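# Shelve bottle behind the other in fridge, close door

## Task

A bottle already stands on one refrigerator shelf. Pick up the bottle sitting on the cart and set it upright on that same shelf, right behind the existing bottle, then close the refrigerator door completely. At the end both bottles must be upright, the cart must still be standing on its wheels, and the result must hold without the robot supporting anything. The attempt fails if a glass bottle drops any real distance, if the fridge door is swung open or shut violently, or if the robot tips over or is left leaning.

## Robot and tools

ROBOT. A Hello Robot Stretch 3 with a single arm. It has a two-wheel differential base (0.33 m long, 0.34 m wide) that cannot move sideways, a lift on a vertical mast, and a telescoping arm that extends toward the robot's right side. At the arm's end is a wrist with yaw, pitch and roll joints, plus a gripper. To move the gripper forward or back, drive the base. An in-place turn pivots about the midpoint of the drive wheels, 0.05 m behind the front edge. With the arm retracted and the wrist folded, a turn sweeps a 0.28 m radius. A level, unfolded wrist reaches beyond that radius.

FRAMES. The base frame has its origin on the floor between the drive wheels, with x forward, y left and z up. hand_pose is reported in this frame, at the point where the closed fingertips meet. With all wrist joints at zero, the hand's x axis points up, its y axis points back toward the mast, and its z axis points to the rear. The odometry frame is the base frame as it was at scene start. Heading is positive to the left and runs from -3.142 to 3.142.

execute_actions. Its single argument "actions" is a list that runs in order. An empty list returns the current state and images. Each action may hold "robot", "steps" (1 to 450 control steps at 30 per second; default 1) and "until" (only together with steps). "robot" is one of three things: one command for the whole robot; a list of up to 8 commands run one after another, which may include {"pause_s": s} with s at most 15; or {"stop": true}, which brakes everything and clears the queue. A command may contain:
- "base": exactly one key. translate_m is a relative drive in metres, measured from where the base is when that command begins; positive is forward and |value| is at most 1. rotate_rad is a relative in-place turn in radians; positive is counter-clockwise (left) and |value| is at most 3.2.
- "joints": absolute targets, one number per named joint. lift_m 0 to 1.1 m (arm height). arm_m 0 to 0.52 m (extension). wrist_yaw_rad -1.345 to 4.42 (0 points along the arm, positive swings toward the front, 3.0 is folded over the base). wrist_pitch_rad -1.57 to 0.451 (0 level, negative tips fingers down). wrist_roll_rad -2.911 to 2.911 (0 puts the fingers side by side, horizontal). gripper_m -0.089 to 0.179 (larger means wider; the real fingertip gap is about 0.007 smaller when nearly closed and 0.025 smaller when wide open, and is zero below 0.007). head_pan_rad -3.953 to 1.73 (0 forward, positive left, -1.57 looks along the arm). head_tilt_rad -1.53 to 0.419 (negative looks down). Joints you leave out keep their previous targets.
- "contact_limits": {"arm_m": effort percent, 1 to 100}. Applies until arm_m is next commanded; smaller values stop the arm more gently.
If any value is out of range or malformed, the entire call is rejected and nothing new runs.

Motions keep going between calls and while you think. A new command takes over immediately: named joints retarget, and any older queue is thrown away. In a queue, the next command starts only after every motion of the previous one ends "done" ("off_target" is also accepted for the base and for gripper_m).

"until" example: {"robot": {"status": "ended"}} fires when nothing is moving and no queue is running. Field conditions look like {"robot": {"lift_m": [">", 0.3]}}, using =, !=, <, <=, > or >=; numbers are compared as printed. {"any": {"status": "ended"}} fires as soon as one motion or the queue finishes.

SPEED. The base is fast (0.30 m/s, 1.9 rad/s) only when stowed: lift_m below 0.30, arm_m below 0.03 and wrist_yaw_rad above 2.54. Otherwise it is capped at 0.10 m/s and 0.63 rad/s.

zoom_image. Arguments: camera (head_camera, nav_camera or wrist_camera) and region [x0, y0, x1, y1] in that camera's pixels, origin top-left, no larger than 504 by 504. Image sizes: head_camera 896x504, nav_camera 672x504, wrist_camera 644x364. The two head cameras move with head_pan_rad and head_tilt_rad.

finished_scene. Argument scene (the number of the current scene). It is final; call it only when every motion has stopped, since a brake is applied afterwards.

RESULT LINES. base_status shows progress and goal in brackets. joint_goals and joint_status list each joint. Status words: moving, done, off_target (came to rest short of the goal and may still be pushing), contact_stop (arm or lift hit something and went slack), time_out, stopped, not_commanded, torque_fault (a wrist servo shut off for 10 s and the joint goes limp). measured_speeds gives encoder speeds. The refusals/queue/queue_left line tracks the queue. Lines beginning refused:, dropped: or replaced: explain rejected goals, abandoned queues, or how an earlier motion ended. on_its_own reports goals the robot changed itself, slack or unpowered joints, efforts outside their rest range, and base lean. lidar_m lists 12 distances in 30-degree sectors, starting straight ahead and going counter-clockwise, in a plane 0.17 m high; it cannot see glass. wrist_depth_mm and head_depth_mm are 7x7 grids of depths in mm (head grid follows the sideways image). base_tilt is in degrees. motor_effort is in percent, with the peak in brackets.

GRIPPING. To grasp, close below the object's width; a smaller value squeezes harder, but a stall guard may ease off the force so objects can slip. To release, open at least 0.02 above the reading at first contact. Neither the reading nor "done" confirms a hold, so check with the cameras.

SELF-COLLISION. Fold or unfold the wrist only with lift_m between 0.32 and 0.95, wrist_pitch_rad -0.4 and roll near 0. Once folded, the lift may go down to 0.25. If yaw goes below -0.4, keep pitch at -0.5 or lower.

AVOID. Don't drop the glass bottles or let them topple. Move the fridge door slowly. Don't knock the cart over. Pressing the arm against something rigid above about 0.45 m can tip the robot, and a second push after a contact_stop is worse. Never drive while gripping or hooking something that cannot move. If the robot leans, reverse the last move in small steps, pull the gripper away, and lower lift_m to about 0.2 if needed. Avoid long hard pushes with the wrist, because they can trigger torque faults. Loose objects may occasionally get a small push.

Each tool is called by a JSON object that holds its "fn" and its "kwargs".

## Session

{"fn": "execute_actions", "kwargs": {"actions": []}}

Scene clock: 0.00 s.
robot.base_odometry: x=+0.000 y=+0.000 heading=+0.000 (m, m, rad; robot's odometry frame)
robot.turned_by_wheels: +0.000 (rad since the last result)
robot.turned_by_imu: +0.000 (rad since the last result)
robot.base_tilt: forward=+0.1 right=-0.1 (deg)
robot.lidar_m: 1.20 1.34 1.08 3.31 1.49 2.67 2.04 1.22 1.64 1.37 1.09 1.08
robot.head_depth_mm: 1085 1086 1090 1101 1100 1110 1113 / 1164 1174 1174 1182 1183 1185 1198 / 1258 1267 1269 1273 1292 1297 1294 / 1375 1381 1397 1396 1408 1416 1425 / 1504 1522 1518 1533 1539 1561 1575 / 1668 1686 1687 1698 1702 1733 1752 / 1868 1879 1903 1899 1922 1954 1949
robot.base_status: not_commanded
robot.joint_positions: lift_m=+0.553 arm_m=-0.003 wrist_yaw_rad=+3.071 wrist_pitch_rad=-0.437 wrist_roll_rad=-0.005 gripper_m=+0.037 head_pan_rad=-0.009 head_tilt_rad=+0.002
robot.joint_goals: lift_m=+0.553 arm_m=-0.003 wrist_yaw_rad=+3.071 wrist_pitch_rad=-0.437 wrist_roll_rad=-0.005 gripper_m=+0.037 head_pan_rad=-0.009 head_tilt_rad=+0.002
robot.joint_status: lift_m=not_commanded arm_m=not_commanded wrist_yaw_rad=not_commanded wrist_pitch_rad=not_commanded wrist_roll_rad=not_commanded gripper_m=not_commanded head_pan_rad=not_commanded head_tilt_rad=not_commanded
robot.measured_speeds: translate_m=+0.000 rotate_rad=+0.000 lift_m=+0.000 arm_m=+0.000 wrist_yaw_rad=+0.000 wrist_pitch_rad=+0.000 wrist_roll_rad=+0.000 head_pan_rad=+0.000 head_tilt_rad=+0.000
robot: refusals=0 queue=idle queue_left=0
robot.motor_effort: left_wheel=+0 right_wheel=+0 lift_m=+42 arm_m=+0 wrist_yaw_rad=+0 wrist_pitch_rad=+4 wrist_roll_rad=+1 gripper_m=-1 head_pan_rad=+0 head_tilt_rad=+3 (%)
robot.hand_pose: x=-0.0055 y=+0.0793 z=+0.5617 quat_wxyz=(+0.178, +0.693, +0.129, +0.687) (m; robot's base frame)
robot.wrist_depth_mm: - - - - - - - / - - - - - - 994 / - - - - - - - / - - - - - - - / 961 994 994 - - - - / 808 829 846 879 922 941 966 / 682 676 - 757 778 788 817
pictures: head_camera (sideways: a quarter turn clockwise sets it upright), nav_camera (sideways: a quarter turn counterclockwise sets it upright), wrist_camera
Images, in order (width x height): head_camera 896x504, nav_camera 672x504, wrist_camera 644x364.

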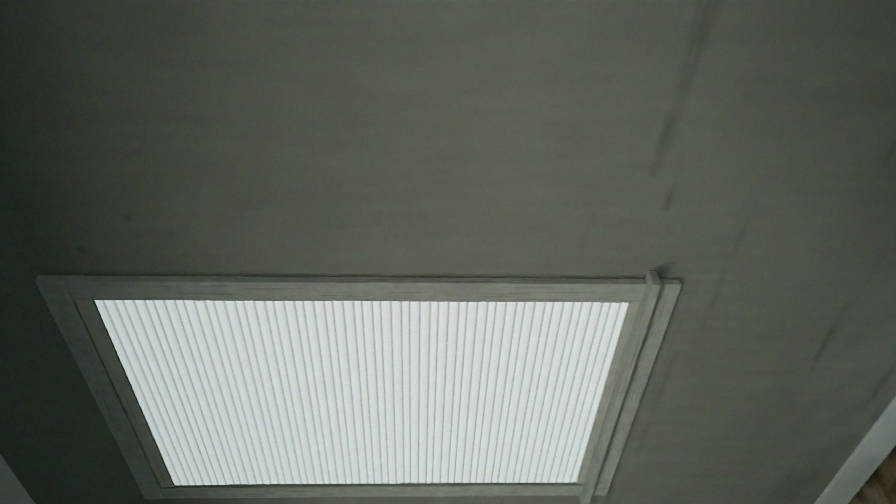

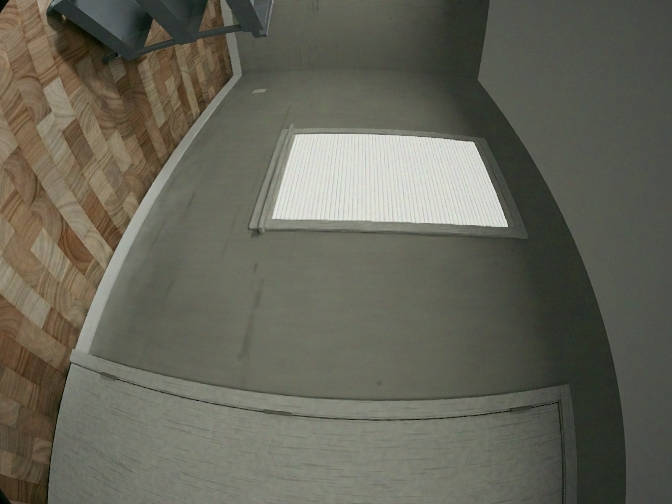

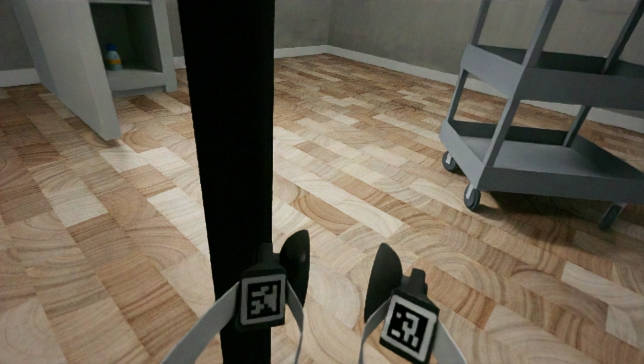

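{"fn": "execute_actions", "kwargs": {"actions": [{"robot": {"joints": {"head_pan_rad": 1.0, "head_tilt_rad": -0.4}}, "steps": 120, "until": {"robot": {"status": "ended"}}}]}}

Scene clock: 6.70 s.
robot.base_odometry: x=+0.000 y=+0.000 heading=+0.000 (m, m, rad; robot's odometry frame)
robot.turned_by_wheels: +0.000 (rad since the last result)
robot.turned_by_imu: +0.001 (rad since the last result)
robot.base_tilt: forward=+0.1 right=-0.1 (deg)
robot.lidar_m: 1.20 1.34 1.07 3.33 1.50 2.67 2.04 1.23 1.63 1.37 1.09 1.08
robot.head_depth_mm: 2535 2736 2856 2554 1988 1667 1379 / 2600 2745 1694 1628 1714 1627 1382 / 2646 2807 1754 1419 1552 1581 1380 / 2633 2859 2994 1324 1297 1537 1387 / 2697 2926 2995 1550 1686 1629 1377 / 2759 2938 3157 2966 2148 1672 1390 / 2746 2988 3246 2986 2152 1688 1386
robot.base_status: not_commanded
robot.joint_positions: lift_m=+0.553 arm_m=-0.003 wrist_yaw_rad=+3.071 wrist_pitch_rad=-0.437 wrist_roll_rad=-0.005 gripper_m=+0.037 head_pan_rad=+0.993 head_tilt_rad=-0.395
robot.joint_goals: lift_m=+0.553 arm_m=-0.003 wrist_yaw_rad=+3.071 wrist_pitch_rad=-0.437 wrist_roll_rad=-0.005 gripper_m=+0.037 head_pan_rad=+1.000 head_tilt_rad=-0.400
robot.joint_status: lift_m=not_commanded arm_m=not_commanded wrist_yaw_rad=not_commanded wrist_pitch_rad=not_commanded wrist_roll_rad=not_commanded gripper_m=not_commanded head_pan_rad=done head_tilt_rad=done
robot.measured_speeds: translate_m=+0.000 rotate_rad=+0.000 lift_m=+0.000 arm_m=+0.000 wrist_yaw_rad=+0.000 wrist_pitch_rad=+0.000 wrist_roll_rad=+0.000 head_pan_rad=+0.000 head_tilt_rad=+0.000
robot: refusals=0 queue=done queue_left=0
robot.motor_effort: left_wheel=+0(2) right_wheel=+0(0) lift_m=+42(42) arm_m=+0(0) wrist_yaw_rad=+0(0) wrist_pitch_rad=+4(4) wrist_roll_rad=+0(0) gripper_m=+0(0) head_pan_rad=+4(59) head_tilt_rad=-3(35) (%)
robot.hand_pose: x=-0.0055 y=+0.0793 z=+0.5617 quat_wxyz=(+0.178, +0.693, +0.129, +0.687) (m; robot's base frame)
robot.wrist_depth_mm: - - - - - - - / - - - - - - 975 / - - - - - - - / - - - - - - - / 963 946 981 - - - - / 794 856 841 890 937 945 958 / 674 702 - 732 752 804 796
pictures: head_camera (sideways: a quarter turn clockwise sets it upright), nav_camera (sideways: a quarter turn counterclockwise sets it upright), wrist_camera
camera_calibration (this result's frames):
head_camera: T_world_to_cam=[[-0.206562, -0.344872, -0.915639, 1.21388], [-0.858828, 0.512264, 0.000803204, 0.00951791], [0.468772, 0.786542, -0.402, 0.476801], [0, 0, 0, 1]] pos_world=[0.0354051, 0.0387344, 1.30314]
nav_camera: T_world_to_cam=[[0.215408, 0.397061, 0.892156, -1.12634], [0.82175, -0.567277, 0.054062, -0.0208526], [0.527566, 0.721484, -0.448481, 0.541937], [0, 0, 0, 1]] pos_world=[-0.0261495, 0.0443959, 1.24904]
wrist_camera: T_world_to_cam=[[0.991416, 0.0914686, 0.0934193, -0.0427386], [0.127937, -0.531489, -0.837348, 0.555746], [-0.0269398, 0.842112, -0.538629, 0.401054], [0, 0, 0, 1]] pos_world=[-0.0179245, -0.0384507, 0.685365]
Images, in order (width x height): head_camera 896x504, nav_camera 672x504, wrist_camera 644x364.

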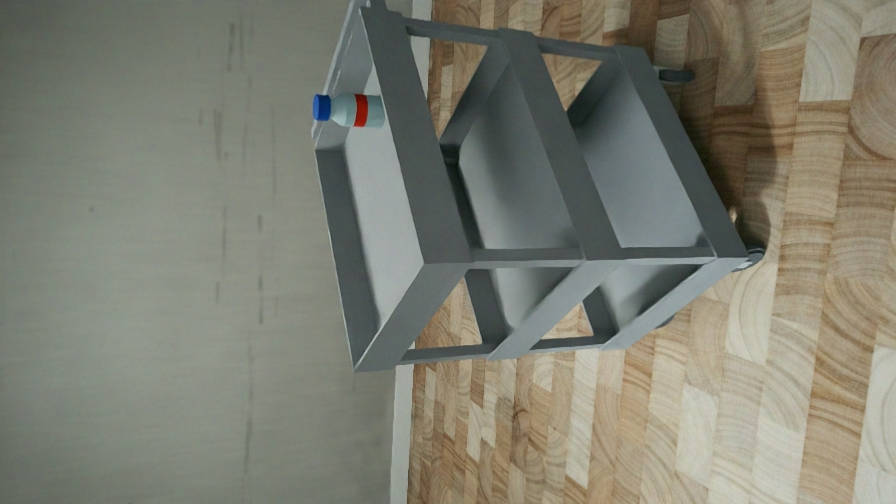

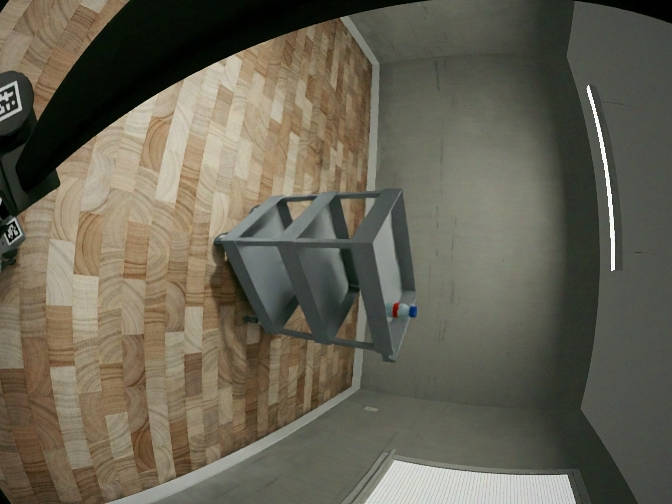

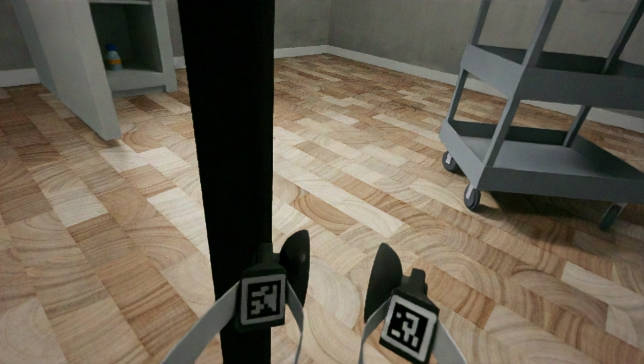

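{"fn": "zoom_image", "kwargs": {"camera": "wrist_camera", "region": [0, 0, 200, 150]}}

{"fn": "execute_actions", "kwargs": {"actions": [{"robot": {"joints": {"head_pan_rad": 1.73, "head_tilt_rad": -0.35}}, "steps": 120, "until": {"robot": {"status": "ended"}}}]}}

Region (0, 0, 200, 150) of wrist_camera's 644x364 image, scaled by 2.520; it fills the top 378 rows of this view, and the rest is white.

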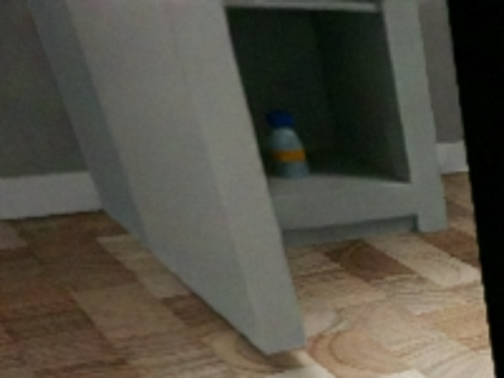

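Scene clock: 39.90 s.
robot.base_odometry: x=+0.000 y=+0.000 heading=+0.000 (m, m, rad; robot's odometry frame)
robot.turned_by_wheels: +0.000 (rad since the last result)
robot.turned_by_imu: +0.001 (rad since the last result)
robot.base_tilt: forward=+0.2 right=-0.1 (deg)
robot.lidar_m: 1.21 1.35 1.08 3.30 1.49 2.66 2.04 1.22 1.64 1.37 1.09 1.08
robot.head_depth_mm: 3121 3232 3409 3206 2234 1748 1410 / 3377 3525 3707 3170 2262 1745 1423 / 3102 3451 3733 3163 2267 1743 1422 / 2973 3125 3326 3204 2252 1752 1418 / 2721 2884 3101 3192 2264 1731 1429 / 2548 2718 2883 3053 2250 1741 - / 2436 - - - - - -
robot.base_status: not_commanded
robot.joint_positions: lift_m=+0.553 arm_m=-0.003 wrist_yaw_rad=+3.071 wrist_pitch_rad=-0.437 wrist_roll_rad=-0.005 gripper_m=+0.037 head_pan_rad=+1.714 head_tilt_rad=-0.359
robot.joint_goals: lift_m=+0.553 arm_m=-0.003 wrist_yaw_rad=+3.071 wrist_pitch_rad=-0.437 wrist_roll_rad=-0.005 gripper_m=+0.037 head_pan_rad=+1.730 head_tilt_rad=-0.350
robot.joint_status: lift_m=not_commanded arm_m=not_commanded wrist_yaw_rad=not_commanded wrist_pitch_rad=not_commanded wrist_roll_rad=not_commanded gripper_m=not_commanded head_pan_rad=done head_tilt_rad=done
robot.measured_speeds: translate_m=+0.000 rotate_rad=+0.000 lift_m=+0.000 arm_m=+0.000 wrist_yaw_rad=+0.000 wrist_pitch_rad=+0.000 wrist_roll_rad=+0.000 head_pan_rad=+0.000 head_tilt_rad=+0.000
robot: refusals=0 queue=done queue_left=0
robot.motor_effort: left_wheel=+1(0) right_wheel=+0(0) lift_m=+42(42) arm_m=+0(0) wrist_yaw_rad=+0(0) wrist_pitch_rad=+4(4) wrist_roll_rad=+0(0) gripper_m=+0(0) head_pan_rad=+5(56) head_tilt_rad=+6(14) (%)
robot.hand_pose: x=-0.0055 y=+0.0793 z=+0.5617 quat_wxyz=(+0.178, +0.693, +0.129, +0.687) (m; robot's base frame)
robot.wrist_depth_mm: - - - - - - - / - - - - - - 936 / - - - - - - - / - - - - - - - / 944 979 959 - - - - / 801 815 820 875 913 908 975 / 682 710 - 750 744 801 822
pictures: head_camera (sideways: a quarter turn clockwise sets it upright), nav_camera (sideways: a quarter turn counterclockwise sets it upright), wrist_camera
camera_calibration (this result's frames):
head_camera: T_world_to_cam=[[0.0678328, -0.363246, -0.929221, 1.22993], [-0.983289, -0.182051, -0.000613423, 0.0121214], [-0.168943, 0.913734, -0.369524, 0.438429], [0, 0, 0, 1]] pos_world=[0.00255852, 0.0483666, 1.3049]
nav_camera: T_world_to_cam=[[-0.095748, 0.409079, 0.907462, -1.14441], [0.992017, 0.114379, 0.053108, -0.0206517], [-0.0820695, 0.905302, -0.416764, 0.504384], [0, 0, 0, 1]] pos_world=[-0.0476933, 0.0138944, 1.24981]
Images, in order (width x height): head_camera 896x504, nav_camera 672x504, wrist_camera 644x364.

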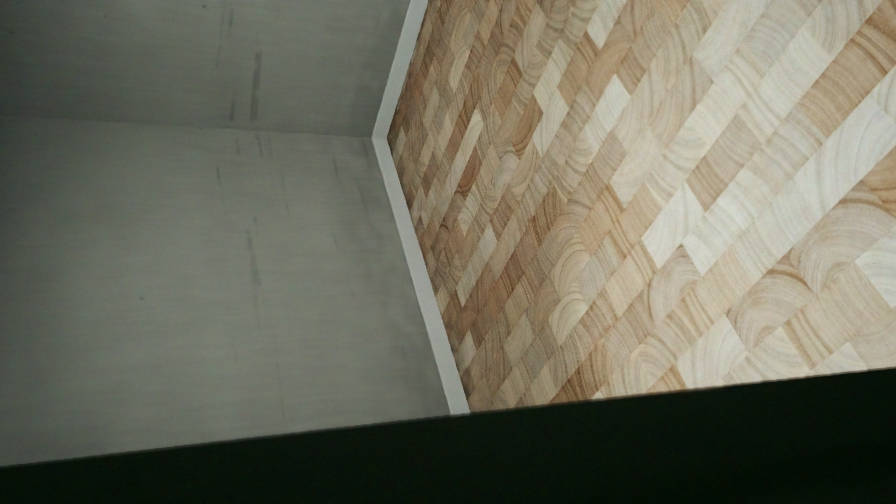

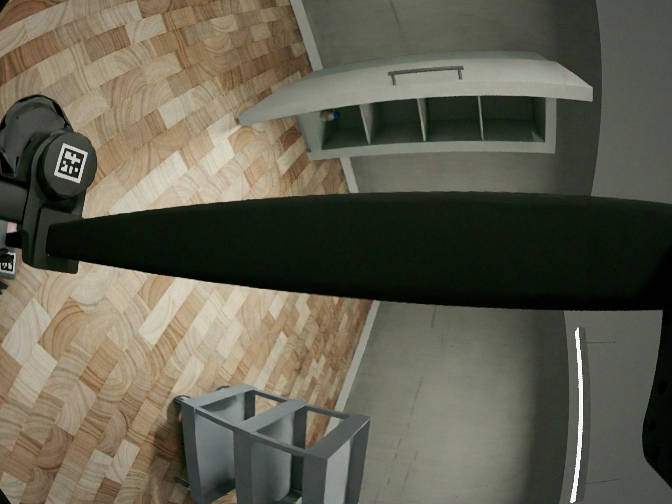

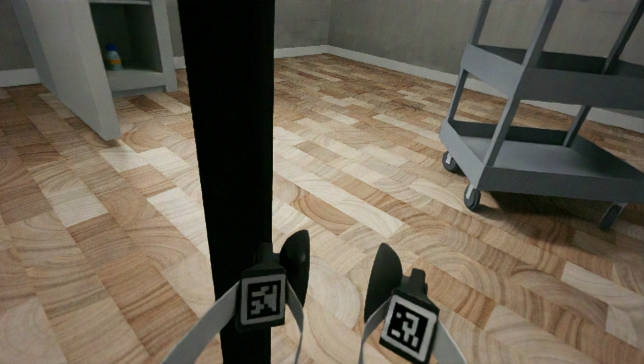

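{"fn": "execute_actions", "kwargs": {"actions": [{"robot": {"joints": {"lift_m": 0.28, "head_pan_rad": -1.35, "head_tilt_rad": -0.4}}, "steps": 200, "until": {"robot": {"lift_m": ["<", 0.295]}}}, {"robot": {"base": {"rotate_rad": -2.76}}, "steps": 300, "until": {"robot": {"status": "ended"}}}]}}

Scene clock: 118.40 s.
robot.base_odometry: x=+0.000 y=+0.000 heading=-2.760 (m, m, rad; robot's odometry frame)
robot.turned_by_wheels: -2.760 (rad since the last result)
robot.turned_by_imu: -2.798 (rad since the last result)
robot.base_tilt: forward=+0.2 right=-0.1 (deg)
robot.lidar_m: 1.22 1.64 1.48 1.12 1.09 1.14 1.60 1.07 1.34 1.50 1.49 2.29
robot.head_depth_mm: 2447 2647 2825 2951 2136 1682 1380 / 1959 2095 2293 2681 2122 1675 1376 / 2207 2344 2485 2548 2146 1677 1383 / 1299 1402 1527 1726 1910 1663 1375 / 2170 2329 2539 2753 2157 1684 1376 / 2218 2366 2545 2692 2153 1684 1390 / 2179 2352 2471 2665 2167 1696 1387
robot.base_status: done (rotate_rad -2.7599 of -2.7600)
robot.joint_positions: lift_m=+0.280 arm_m=-0.003 wrist_yaw_rad=+3.071 wrist_pitch_rad=-0.438 wrist_roll_rad=-0.005 gripper_m=+0.037 head_pan_rad=-1.343 head_tilt_rad=-0.395
robot.joint_goals: lift_m=+0.280 arm_m=-0.003 wrist_yaw_rad=+3.071 wrist_pitch_rad=-0.438 wrist_roll_rad=-0.005 gripper_m=+0.037 head_pan_rad=-1.350 head_tilt_rad=-0.400
robot.joint_status: lift_m=done arm_m=not_commanded wrist_yaw_rad=not_commanded wrist_pitch_rad=not_commanded wrist_roll_rad=not_commanded gripper_m=not_commanded head_pan_rad=done head_tilt_rad=done
robot.measured_speeds: translate_m=+0.000 rotate_rad=+0.000 lift_m=+0.000 arm_m=+0.000 wrist_yaw_rad=+0.000 wrist_pitch_rad=+0.000 wrist_roll_rad=+0.000 head_pan_rad=+0.000 head_tilt_rad=+0.000
robot: refusals=0 queue=done queue_left=0
robot.motor_effort: left_wheel=+3(9) right_wheel=-3(8) lift_m=+36(43) arm_m=-1(2) wrist_yaw_rad=+0(0) wrist_pitch_rad=+5(5) wrist_roll_rad=+1(0) gripper_m=+0(1) head_pan_rad=-7(59) head_tilt_rad=-3(12) (%)
robot.hand_pose: x=-0.0055 y=+0.0792 z=+0.2885 quat_wxyz=(+0.178, +0.693, +0.130, +0.686) (m; robot's base frame)
robot.wrist_depth_mm: 826 905 - - - - - / 856 964 - - - - - / 895 974 - - - - - / 693 738 - 792 840 914 941 / 566 598 606 632 653 703 709 / 476 505 - 523 543 562 565 / - - - - - 473 488
pictures: head_camera (sideways: a quarter turn clockwise sets it upright), nav_camera (sideways: a quarter turn counterclockwise sets it upright), wrist_camera
camera_calibration (this result's frames):
head_camera: T_world_to_cam=[[-0.105816, 0.388603, -0.915309, 1.21284], [0.964367, 0.264565, 0.000836193, -0.00164656], [0.242484, -0.882606, -0.402751, 0.479158], [0, 0, 0, 1]] pos_world=[0.013737, -0.0479678, 1.3031]
nav_camera: T_world_to_cam=[[0.137324, -0.431115, 0.891786, -1.12538], [-0.978351, -0.199761, 0.0540834, -0.00989979], [0.154828, -0.879907, -0.449213, 0.545163], [0, 0, 0, 1]] pos_world=[0.060449, -0.00745141, 1.24903]
wrist_camera: T_world_to_cam=[[0.991422, 0.0915447, 0.0932879, -0.0171592], [0.127889, -0.53217, -0.836922, 0.326796], [-0.0269707, 0.841674, -0.539313, 0.254228], [0, 0, 0, 1]] pos_world=[-0.0179249, -0.0384948, 0.412212]
Images, in order (width x height): head_camera 896x504, nav_camera 672x504, wrist_camera 644x364.

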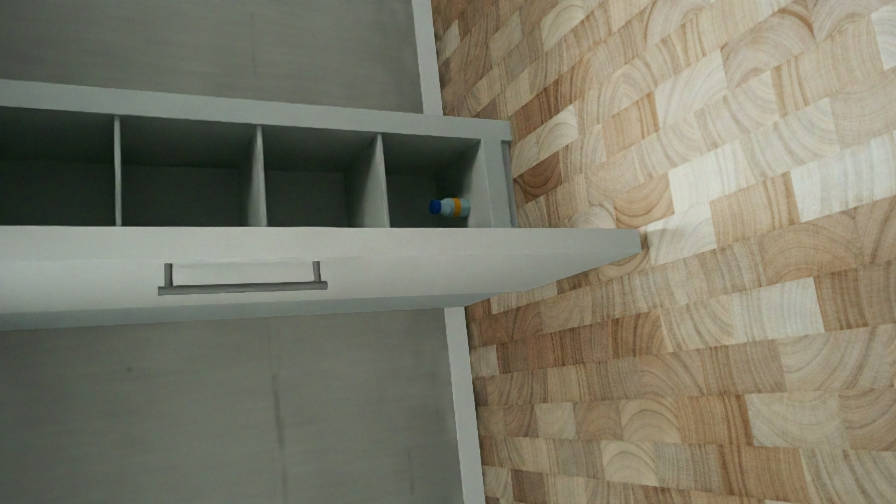

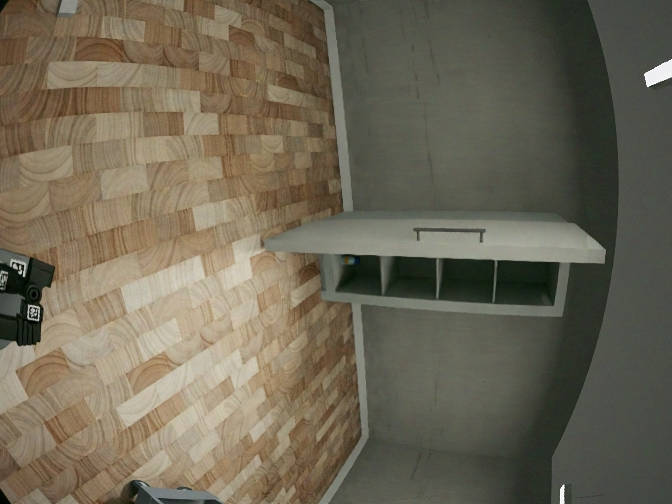

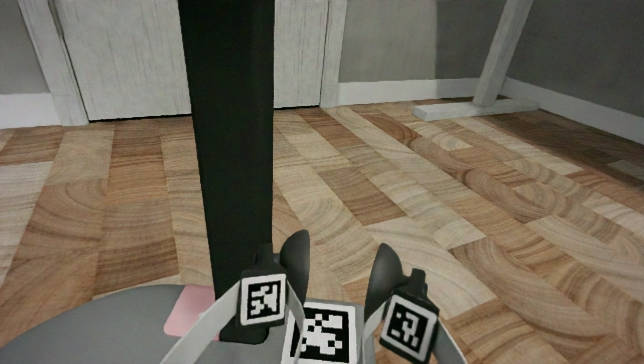

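{"fn": "zoom_image", "kwargs": {"camera": "head_camera", "region": [340, 90, 660, 330]}}

Region (340, 90, 660, 330) of head_camera's 896x504 image, scaled by 1.575, with more detail than that image has; it fills the top 378 rows of this view, and the rest is white.

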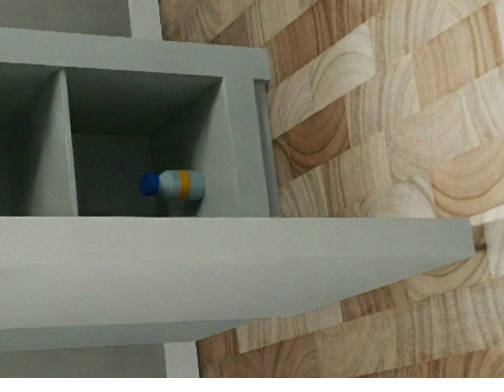

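{"fn": "execute_actions", "kwargs": {"actions": [{"robot": {"base": {"translate_m": -1.0}, "joints": {"head_pan_rad": -1.6, "head_tilt_rad": -0.6}}, "steps": 300, "until": {"robot": {"status": "ended"}}}, {"robot": {"base": {"translate_m": -0.26}, "joints": {"lift_m": 0.92, "wrist_pitch_rad": -0.4}}, "steps": 300, "until": {"robot": {"lift_m": [">", 0.6]}}}, {"robot": {"joints": {"wrist_yaw_rad": 0.9}}, "steps": 300, "until": {"robot": {"status": "ended"}}}]}}

Scene clock: 204.77 s.
robot.base_odometry: x=+1.169 y=+0.469 heading=-2.760 (m, m, rad; robot's odometry frame)
robot.turned_by_wheels: +0.000 (rad since the last result)
robot.turned_by_imu: -0.004 (rad since the last result)
robot.base_tilt: forward=+0.2 right=+0.0 (deg)
robot.lidar_m: 2.47 1.71 0.68 0.50 0.49 0.50 0.70 1.96 0.48 0.48 0.59 2.20
robot.head_depth_mm: 2412 2612 2635 887 602 - - / 2753 2992 987 772 634 - - / 3159 3440 1011 758 659 974 - / 3137 3383 1044 830 685 931 - / 2986 3302 1066 834 1019 - - / 2841 3150 1068 836 1069 - 1183 / 2730 3021 2866 839 1074 1101 1211
robot.base_status: done (translate_m -0.2600 of -0.2600)
robot.joint_positions: lift_m=+0.920 arm_m=-0.003 wrist_yaw_rad=+0.903 wrist_pitch_rad=-0.420 wrist_roll_rad=-0.005 gripper_m=+0.037 head_pan_rad=-1.593 head_tilt_rad=-0.592
robot.joint_goals: lift_m=+0.920 arm_m=-0.003 wrist_yaw_rad=+0.900 wrist_pitch_rad=-0.400 wrist_roll_rad=-0.005 gripper_m=+0.037 head_pan_rad=-1.600 head_tilt_rad=-0.600
robot.joint_status: lift_m=done arm_m=not_commanded wrist_yaw_rad=done wrist_pitch_rad=done wrist_roll_rad=not_commanded gripper_m=not_commanded head_pan_rad=done head_tilt_rad=done
robot.measured_speeds: translate_m=+0.000 rotate_rad=+0.000 lift_m=+0.000 arm_m=+0.000 wrist_yaw_rad=+0.000 wrist_pitch_rad=+0.000 wrist_roll_rad=+0.000 head_pan_rad=+0.000 head_tilt_rad=+0.000
robot: refusals=0 queue=done queue_left=0
robot.motor_effort: left_wheel=+3(8) right_wheel=-3(9) lift_m=+49(50) arm_m=-1(1) wrist_yaw_rad=-2(1) wrist_pitch_rad=+6(9) wrist_roll_rad=+0(0) gripper_m=+0(1) head_pan_rad=-5(33) head_tilt_rad=-5(26) (%)
robot.hand_pose: x=+0.1545 y=-0.2811 z=+0.9320 quat_wxyz=(+0.688, +0.434, -0.556, +0.170) (m; robot's base frame)
robot.wrist_depth_mm: - - - - - - - / - - - - - - - / - - - - - 645 - / - - - - 639 560 610 / - - - - - 394 464 / - - - - 776 734 301 / - - - - 858 666 291
pictures: head_camera (sideways: a quarter turn clockwise sets it upright), nav_camera (sideways: a quarter turn counterclockwise sets it upright), wrist_camera
camera_calibration (this result's frames):
head_camera: T_world_to_cam=[[-0.00271112, 0.573892, -0.818926, 1.0865], [0.999816, 0.0171127, 0.00868238, -0.0120764], [0.0189968, -0.818752, -0.573833, 0.703126], [0, 0, 0, 1]] pos_world=[0.00166272, -0.0476442, 1.29335]
nav_camera: T_world_to_cam=[[0.0228591, -0.617336, 0.786368, -0.987221], [-0.997618, 0.0371198, 0.0581408, -0.01505], [-0.0650822, -0.785824, -0.615017, 0.762226], [0, 0, 0, 1]] pos_world=[0.0571601, -0.00991282, 1.24597]
wrist_camera: T_world_to_cam=[[-0.483139, -0.870254, 0.096095, -0.248046], [-0.500434, 0.18442, -0.845905, 0.960012], [0.71843, -0.456779, -0.524606, 0.414967], [0, 0, 0, 1]] pos_world=[0.0624578, -0.203361, 1.05361]
Images, in order (width x height): head_camera 896x504, nav_camera 672x504, wrist_camera 644x364.

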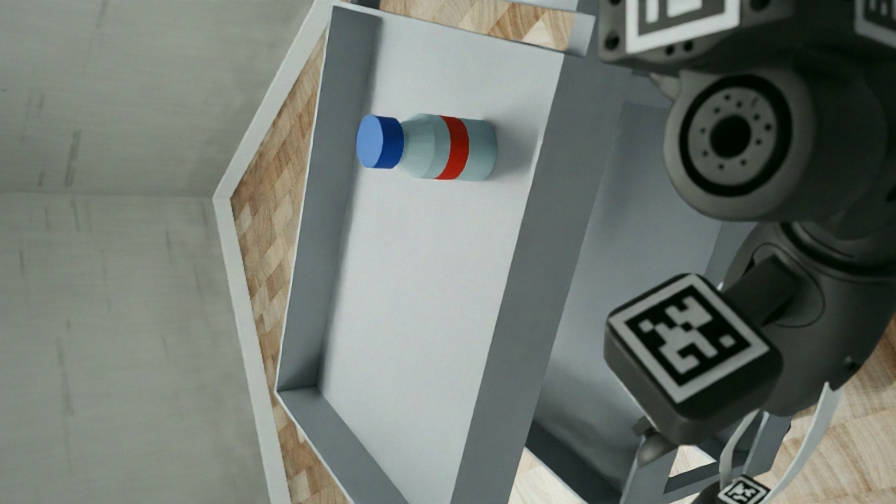

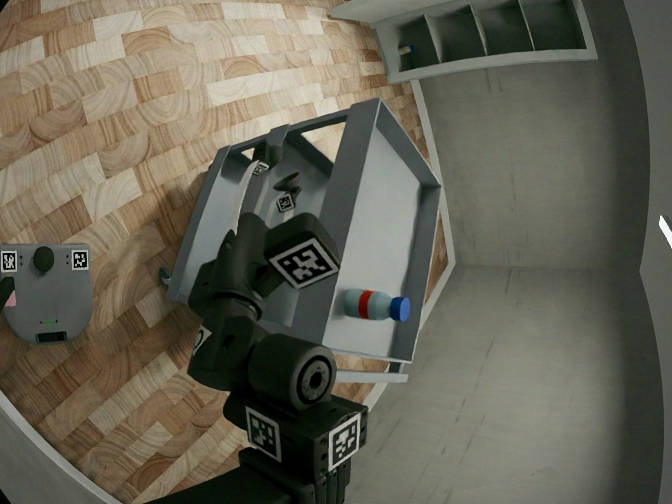

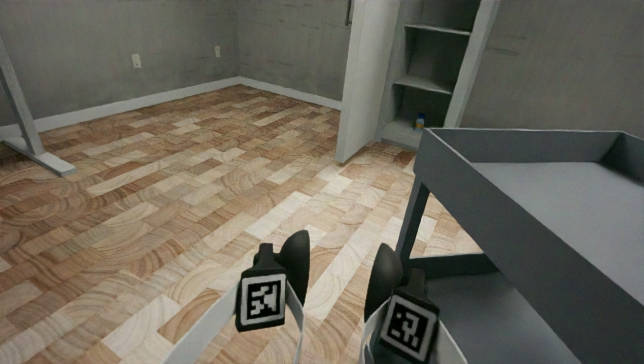

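{"fn": "execute_actions", "kwargs": {"actions": [{"robot": {"base": {"translate_m": -0.08}, "joints": {"wrist_yaw_rad": 0.0, "wrist_pitch_rad": -0.3, "gripper_m": 0.15, "lift_m": 0.90, "arm_m": 0.08}}, "steps": 300, "until": {"robot": {"status": "ended"}}}]}}

Scene clock: 286.23 s.
robot.base_odometry: x=+1.244 y=+0.499 heading=-2.760 (m, m, rad; robot's odometry frame)
robot.turned_by_wheels: +0.000 (rad since the last result)
robot.turned_by_imu: +0.001 (rad since the last result)
robot.base_tilt: forward=+0.1 right=-0.1 (deg)
robot.lidar_m: 2.56 1.60 0.62 0.46 0.45 0.46 0.64 1.80 2.03 0.46 0.56 2.27
robot.head_depth_mm: 2376 2533 2587 2097 - - 1192 / 2669 2906 2798 858 - - 1194 / 2985 3269 994 841 - - 1055 / 3141 3467 1015 766 669 910 1086 / 3040 3325 1058 839 691 934 1138 / 2922 3155 1074 836 1012 988 1163 / 2780 3017 1070 840 1070 1190 1209
robot.base_status: done (translate_m -0.0800 of -0.0800)
robot.joint_positions: lift_m=+0.900 arm_m=+0.080 wrist_yaw_rad=+0.002 wrist_pitch_rad=-0.322 wrist_roll_rad=-0.005 gripper_m=+0.150 head_pan_rad=-1.593 head_tilt_rad=-0.592
robot.joint_goals: lift_m=+0.900 arm_m=+0.080 wrist_yaw_rad=+0.000 wrist_pitch_rad=-0.300 wrist_roll_rad=-0.005 gripper_m=+0.150 head_pan_rad=-1.600 head_tilt_rad=-0.600
robot.joint_status: lift_m=done arm_m=done wrist_yaw_rad=done wrist_pitch_rad=done wrist_roll_rad=not_commanded gripper_m=done head_pan_rad=done head_tilt_rad=done
robot.measured_speeds: translate_m=+0.000 rotate_rad=+0.000 lift_m=+0.000 arm_m=+0.000 wrist_yaw_rad=+0.000 wrist_pitch_rad=+0.000 wrist_roll_rad=+0.000 head_pan_rad=+0.000 head_tilt_rad=+0.000
robot: refusals=0 queue=done queue_left=0
robot.motor_effort: left_wheel=+3(4) right_wheel=-3(8) lift_m=+36(50) arm_m=+3(3) wrist_yaw_rad=-2(3) wrist_pitch_rad=+7(7) wrist_roll_rad=+1(0) gripper_m=+0(99) head_pan_rad=-5(5) head_tilt_rad=-5(4) (%)
robot.hand_pose: x=-0.0209 y=-0.4601 z=+0.9350 quat_wxyz=(+0.700, +0.115, -0.696, -0.112) (m; robot's base frame)
robot.wrist_depth_mm: - - - - - - - / - - - - - - - / 570 672 771 - - - - / 500 528 554 351 598 - - / 338 412 430 365 486 - - / 614 - 337 358 401 305 - / 603 604 244 291 - 225 -
pictures: head_camera (sideways: a quarter turn clockwise sets it upright), nav_camera (sideways: a quarter turn counterclockwise sets it upright), wrist_camera
camera_calibration (this result's frames):
head_camera: T_world_to_cam=[[-0.00267854, 0.573988, -0.818859, 1.08642], [0.999817, 0.0170587, 0.00868698, -0.0120824], [0.0189549, -0.818686, -0.573929, 0.703251], [0, 0, 0, 1]] pos_world=[0.00166022, -0.0476429, 1.29334]
nav_camera: T_world_to_cam=[[0.0228243, -0.617429, 0.786295, -0.987126], [-0.997616, 0.037166, 0.0581425, -0.0150523], [-0.0651223, -0.785748, -0.615109, 0.762346], [0, 0, 0, 1]] pos_world=[0.0571597, -0.00990897, 1.24597]
wrist_camera: T_world_to_cam=[[-0.98206, -0.152191, 0.11134, -0.183153], [-0.166352, 0.42116, -0.891601, 1.06645], [0.0888012, -0.894127, -0.438921, 0.166297], [0, 0, 0, 1]] pos_world=[-0.0172292, -0.328328, 1.04423]
Images, in order (width x height): head_camera 896x504, nav_camera 672x504, wrist_camera 644x364.

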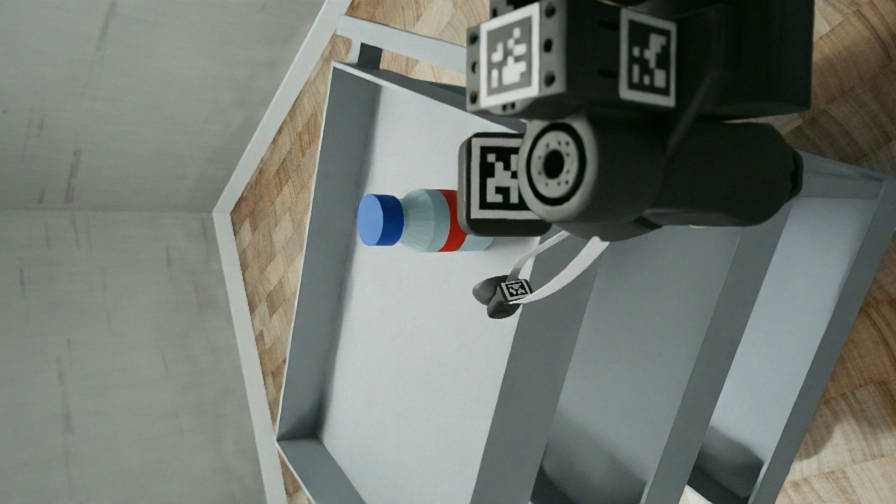

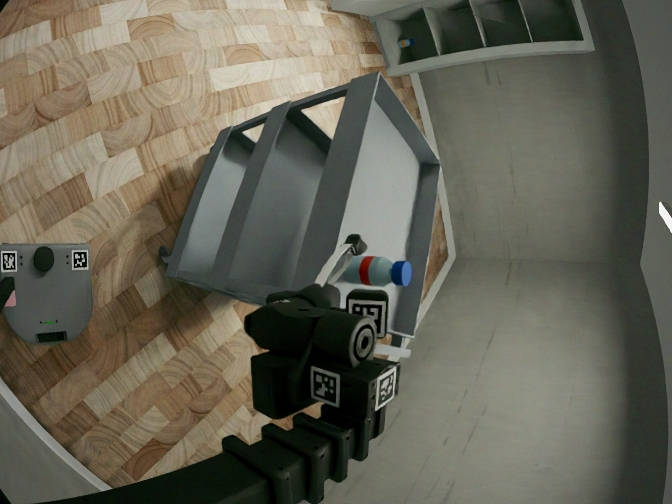

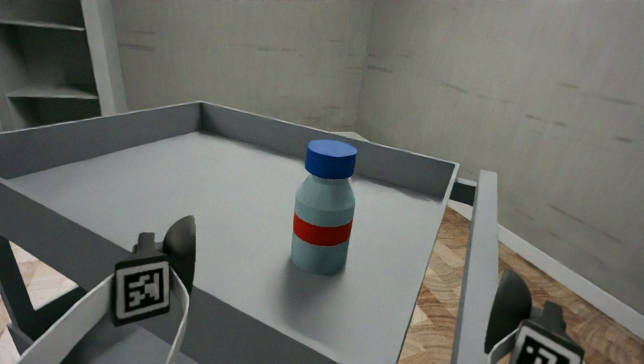

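{"fn": "execute_actions", "kwargs": {"actions": [{"robot": {"base": {"translate_m": 0.025}, "joints": {"lift_m": 0.875, "arm_m": 0.20}}, "steps": 300, "until": {"robot": {"status": "ended"}}}]}}

Scene clock: 309.87 s.
robot.base_odometry: x=+1.220 y=+0.490 heading=-2.760 (m, m, rad; robot's odometry frame)
robot.turned_by_wheels: +0.000 (rad since the last result)
robot.turned_by_imu: +0.001 (rad since the last result)
robot.base_tilt: forward=+0.2 right=+0.0 (deg)
robot.lidar_m: 2.53 1.64 0.64 0.47 0.46 0.48 0.66 1.85 0.86 0.47 0.57 2.24
robot.head_depth_mm: 2391 2555 2586 - - 1418 1220 / 2696 2953 2821 - 781 1327 1215 / 3115 3419 1009 - 826 867 1010 / 3158 3463 1025 862 671 908 1101 / 3037 3301 1065 840 1009 957 1156 / 2899 3158 1082 839 1034 978 1163 / 2766 3014 1050 845 1066 1158 1216
robot.base_status: done (translate_m +0.0250 of +0.0250)
robot.joint_positions: lift_m=+0.875 arm_m=+0.200 wrist_yaw_rad=+0.002 wrist_pitch_rad=-0.321 wrist_roll_rad=-0.005 gripper_m=+0.150 head_pan_rad=-1.593 head_tilt_rad=-0.592
robot.joint_goals: lift_m=+0.875 arm_m=+0.200 wrist_yaw_rad=+0.000 wrist_pitch_rad=-0.300 wrist_roll_rad=-0.005 gripper_m=+0.150 head_pan_rad=-1.600 head_tilt_rad=-0.600
robot.joint_status: lift_m=done arm_m=done wrist_yaw_rad=done wrist_pitch_rad=done wrist_roll_rad=not_commanded gripper_m=done head_pan_rad=done head_tilt_rad=done
robot.measured_speeds: translate_m=+0.000 rotate_rad=+0.000 lift_m=+0.000 arm_m=+0.000 wrist_yaw_rad=+0.000 wrist_pitch_rad=+0.000 wrist_roll_rad=+0.000 head_pan_rad=+0.000 head_tilt_rad=+0.000
robot: refusals=0 queue=done queue_left=0
robot.motor_effort: left_wheel=+3(6) right_wheel=-3(6) lift_m=+35(36) arm_m=+3(4) wrist_yaw_rad=-1(2) wrist_pitch_rad=+7(7) wrist_roll_rad=+0(1) gripper_m=+0(0) head_pan_rad=-5(5) head_tilt_rad=-5(5) (%)
robot.hand_pose: x=-0.0211 y=-0.5802 z=+0.9101 quat_wxyz=(+0.700, +0.114, -0.696, -0.113) (m; robot's base frame)
robot.wrist_depth_mm: - - - - - - - / - - - - - - - / 490 598 639 - - - - / 438 474 506 240 488 - - / 347 372 387 225 420 418 - / 287 - 306 229 327 340 - / 242 244 256 248 275 280 216
pictures: head_camera (sideways: a quarter turn clockwise sets it upright), nav_camera (sideways: a quarter turn counterclockwise sets it upright), wrist_camera
camera_calibration (this result's frames):
head_camera: T_world_to_cam=[[-0.00263957, 0.574073, -0.8188, 1.08634], [0.999818, 0.0169932, 0.00869105, -0.0120877], [0.0189033, -0.818628, -0.574013, 0.703361], [0, 0, 0, 1]] pos_world=[0.00165716, -0.0476417, 1.29334]
nav_camera: T_world_to_cam=[[0.0227826, -0.617512, 0.786231, -0.987043], [-0.997614, 0.0372244, 0.0581441, -0.0150544], [-0.0651717, -0.78568, -0.615191, 0.762452], [0, 0, 0, 1]] pos_world=[0.0571592, -0.00990648, 1.24597]
wrist_camera: T_world_to_cam=[[-0.982189, -0.151293, 0.111426, -0.198415], [-0.165993, 0.420789, -0.891842, 1.09484], [0.0880425, -0.894454, -0.438408, 0.0473819], [0, 0, 0, 1]] pos_world=[-0.0173173, -0.448333, 1.0193]
Images, in order (width x height): head_camera 896x504, nav_camera 672x504, wrist_camera 644x364.

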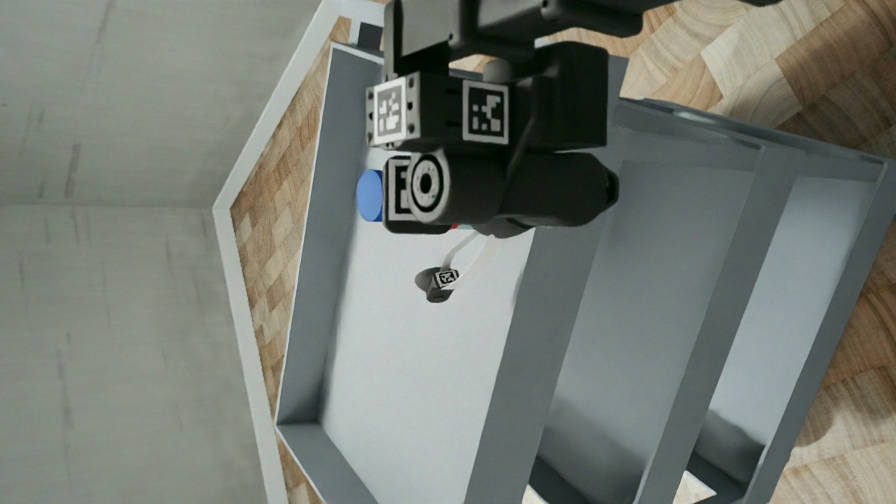

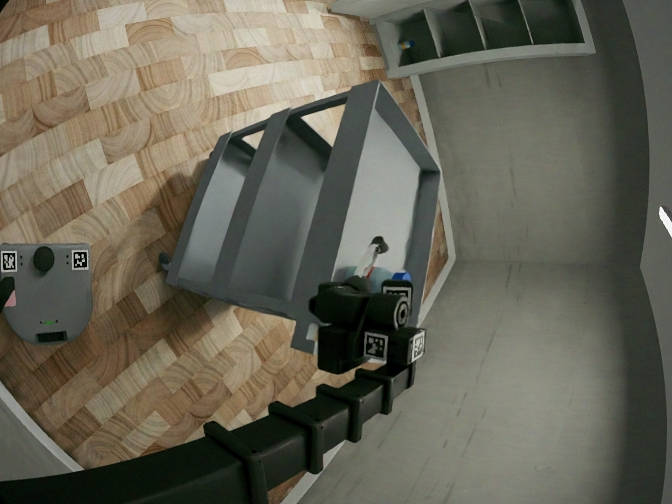

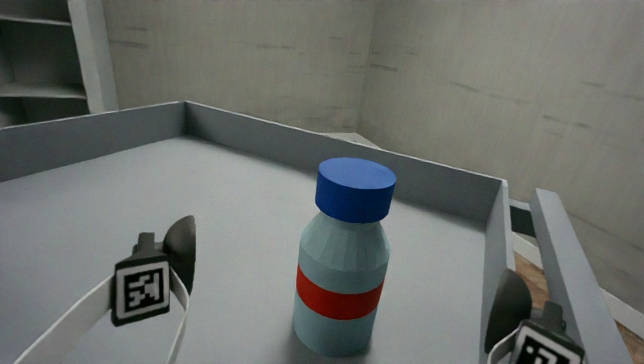

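{"fn": "execute_actions", "kwargs": {"actions": [{"robot": {"joints": {"arm_m": 0.275, "gripper_m": 0.11}}, "steps": 300, "until": {"robot": {"status": "ended"}}}]}}

Scene clock: 327.13 s.
robot.base_odometry: x=+1.220 y=+0.490 heading=-2.760 (m, m, rad; robot's odometry frame)
robot.turned_by_wheels: +0.000 (rad since the last result)
robot.turned_by_imu: +0.001 (rad since the last result)
robot.base_tilt: forward=+0.3 right=-0.1 (deg)
robot.lidar_m: 2.53 1.65 0.64 0.47 0.46 0.48 0.66 1.85 0.86 0.47 0.57 2.24
robot.head_depth_mm: 2385 2567 2649 - 1565 1419 1220 / 2678 2884 2968 - 638 1325 1221 / 3035 3400 3121 - 635 863 1007 / 3153 3449 1036 803 660 911 1105 / 2999 3302 1063 834 1005 956 1163 / 2884 3136 1082 837 1039 985 1167 / 2794 3007 1038 840 1072 1156 1204
robot.base_status: done (translate_m +0.0250 of +0.0250)
robot.joint_positions: lift_m=+0.875 arm_m=+0.275 wrist_yaw_rad=+0.002 wrist_pitch_rad=-0.321 wrist_roll_rad=-0.005 gripper_m=+0.110 head_pan_rad=-1.593 head_tilt_rad=-0.592
robot.joint_goals: lift_m=+0.875 arm_m=+0.275 wrist_yaw_rad=+0.000 wrist_pitch_rad=-0.300 wrist_roll_rad=-0.005 gripper_m=+0.110 head_pan_rad=-1.600 head_tilt_rad=-0.600
robot.joint_status: lift_m=done arm_m=done wrist_yaw_rad=done wrist_pitch_rad=done wrist_roll_rad=not_commanded gripper_m=done head_pan_rad=done head_tilt_rad=done
robot.measured_speeds: translate_m=+0.000 rotate_rad=+0.000 lift_m=+0.000 arm_m=+0.000 wrist_yaw_rad=+0.000 wrist_pitch_rad=+0.000 wrist_roll_rad=+0.000 head_pan_rad=+0.000 head_tilt_rad=+0.000
robot: refusals=0 queue=done queue_left=0
robot.motor_effort: left_wheel=+2(3) right_wheel=-3(3) lift_m=+35(35) arm_m=+3(6) wrist_yaw_rad=-1(1) wrist_pitch_rad=+6(7) wrist_roll_rad=+0(0) gripper_m=-1(100) head_pan_rad=-6(5) head_tilt_rad=-4(4) (%)
robot.hand_pose: x=-0.0211 y=-0.6552 z=+0.9101 quat_wxyz=(+0.700, +0.114, -0.696, -0.113) (m; robot's base frame)
robot.wrist_depth_mm: - - - - - - - / - - - - - - - / 490 574 579 - - - - / 435 482 508 483 451 - - / 344 361 398 158 407 396 - / 285 299 308 140 310 300 282 / 240 247 254 151 258 230 224
pictures: head_camera (sideways: a quarter turn clockwise sets it upright), nav_camera (sideways: a quarter turn counterclockwise sets it upright), wrist_camera
camera_calibration (this result's frames):
head_camera: T_world_to_cam=[[-0.00263884, 0.574078, -0.818796, 1.08633], [0.999818, 0.016992, 0.0086913, -0.0120881], [0.0189025, -0.818624, -0.574019, 0.703368], [0, 0, 0, 1]] pos_world=[0.00165711, -0.0476417, 1.29334]
nav_camera: T_world_to_cam=[[0.0227818, -0.617517, 0.786228, -0.987037], [-0.997614, 0.0372251, 0.0581442, -0.0150545], [-0.0651724, -0.785676, -0.615195, 0.762459], [0, 0, 0, 1]] pos_world=[0.0571592, -0.00990619, 1.24597]
wrist_camera: T_world_to_cam=[[-0.98219, -0.151282, 0.111427, -0.209759], [-0.165989, 0.420788, -0.891844, 1.1264], [0.0880332, -0.894456, -0.438405, -0.0197091], [0, 0, 0, 1]] pos_world=[-0.0173184, -0.523336, 1.0193]
Images, in order (width x height): head_camera 896x504, nav_camera 672x504, wrist_camera 644x364.

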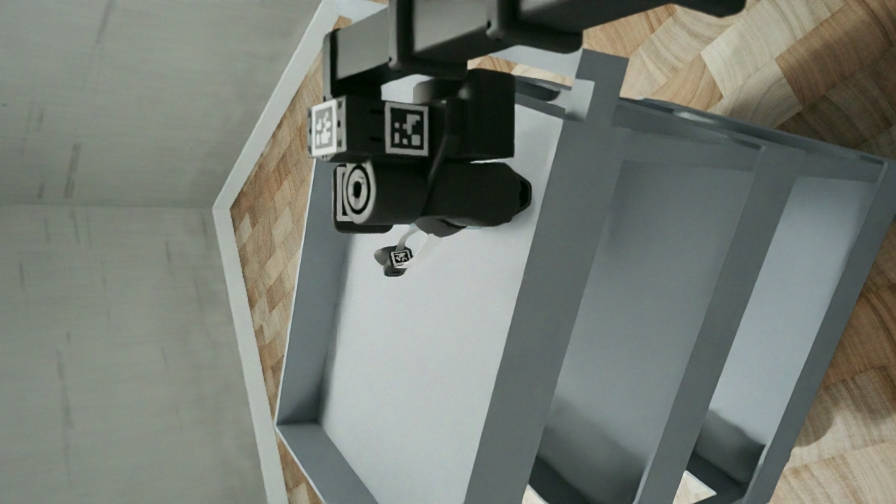

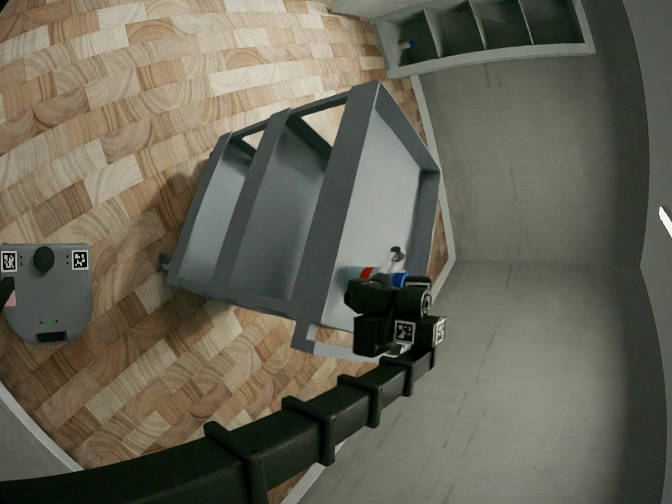

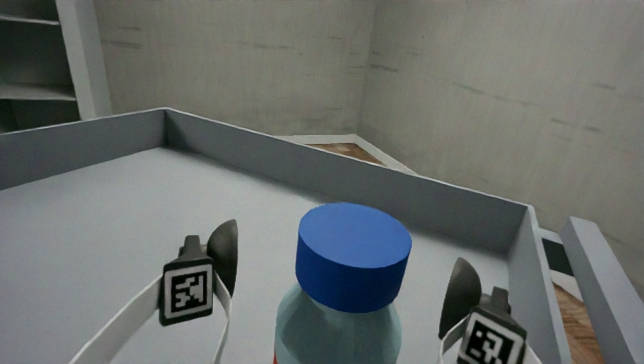

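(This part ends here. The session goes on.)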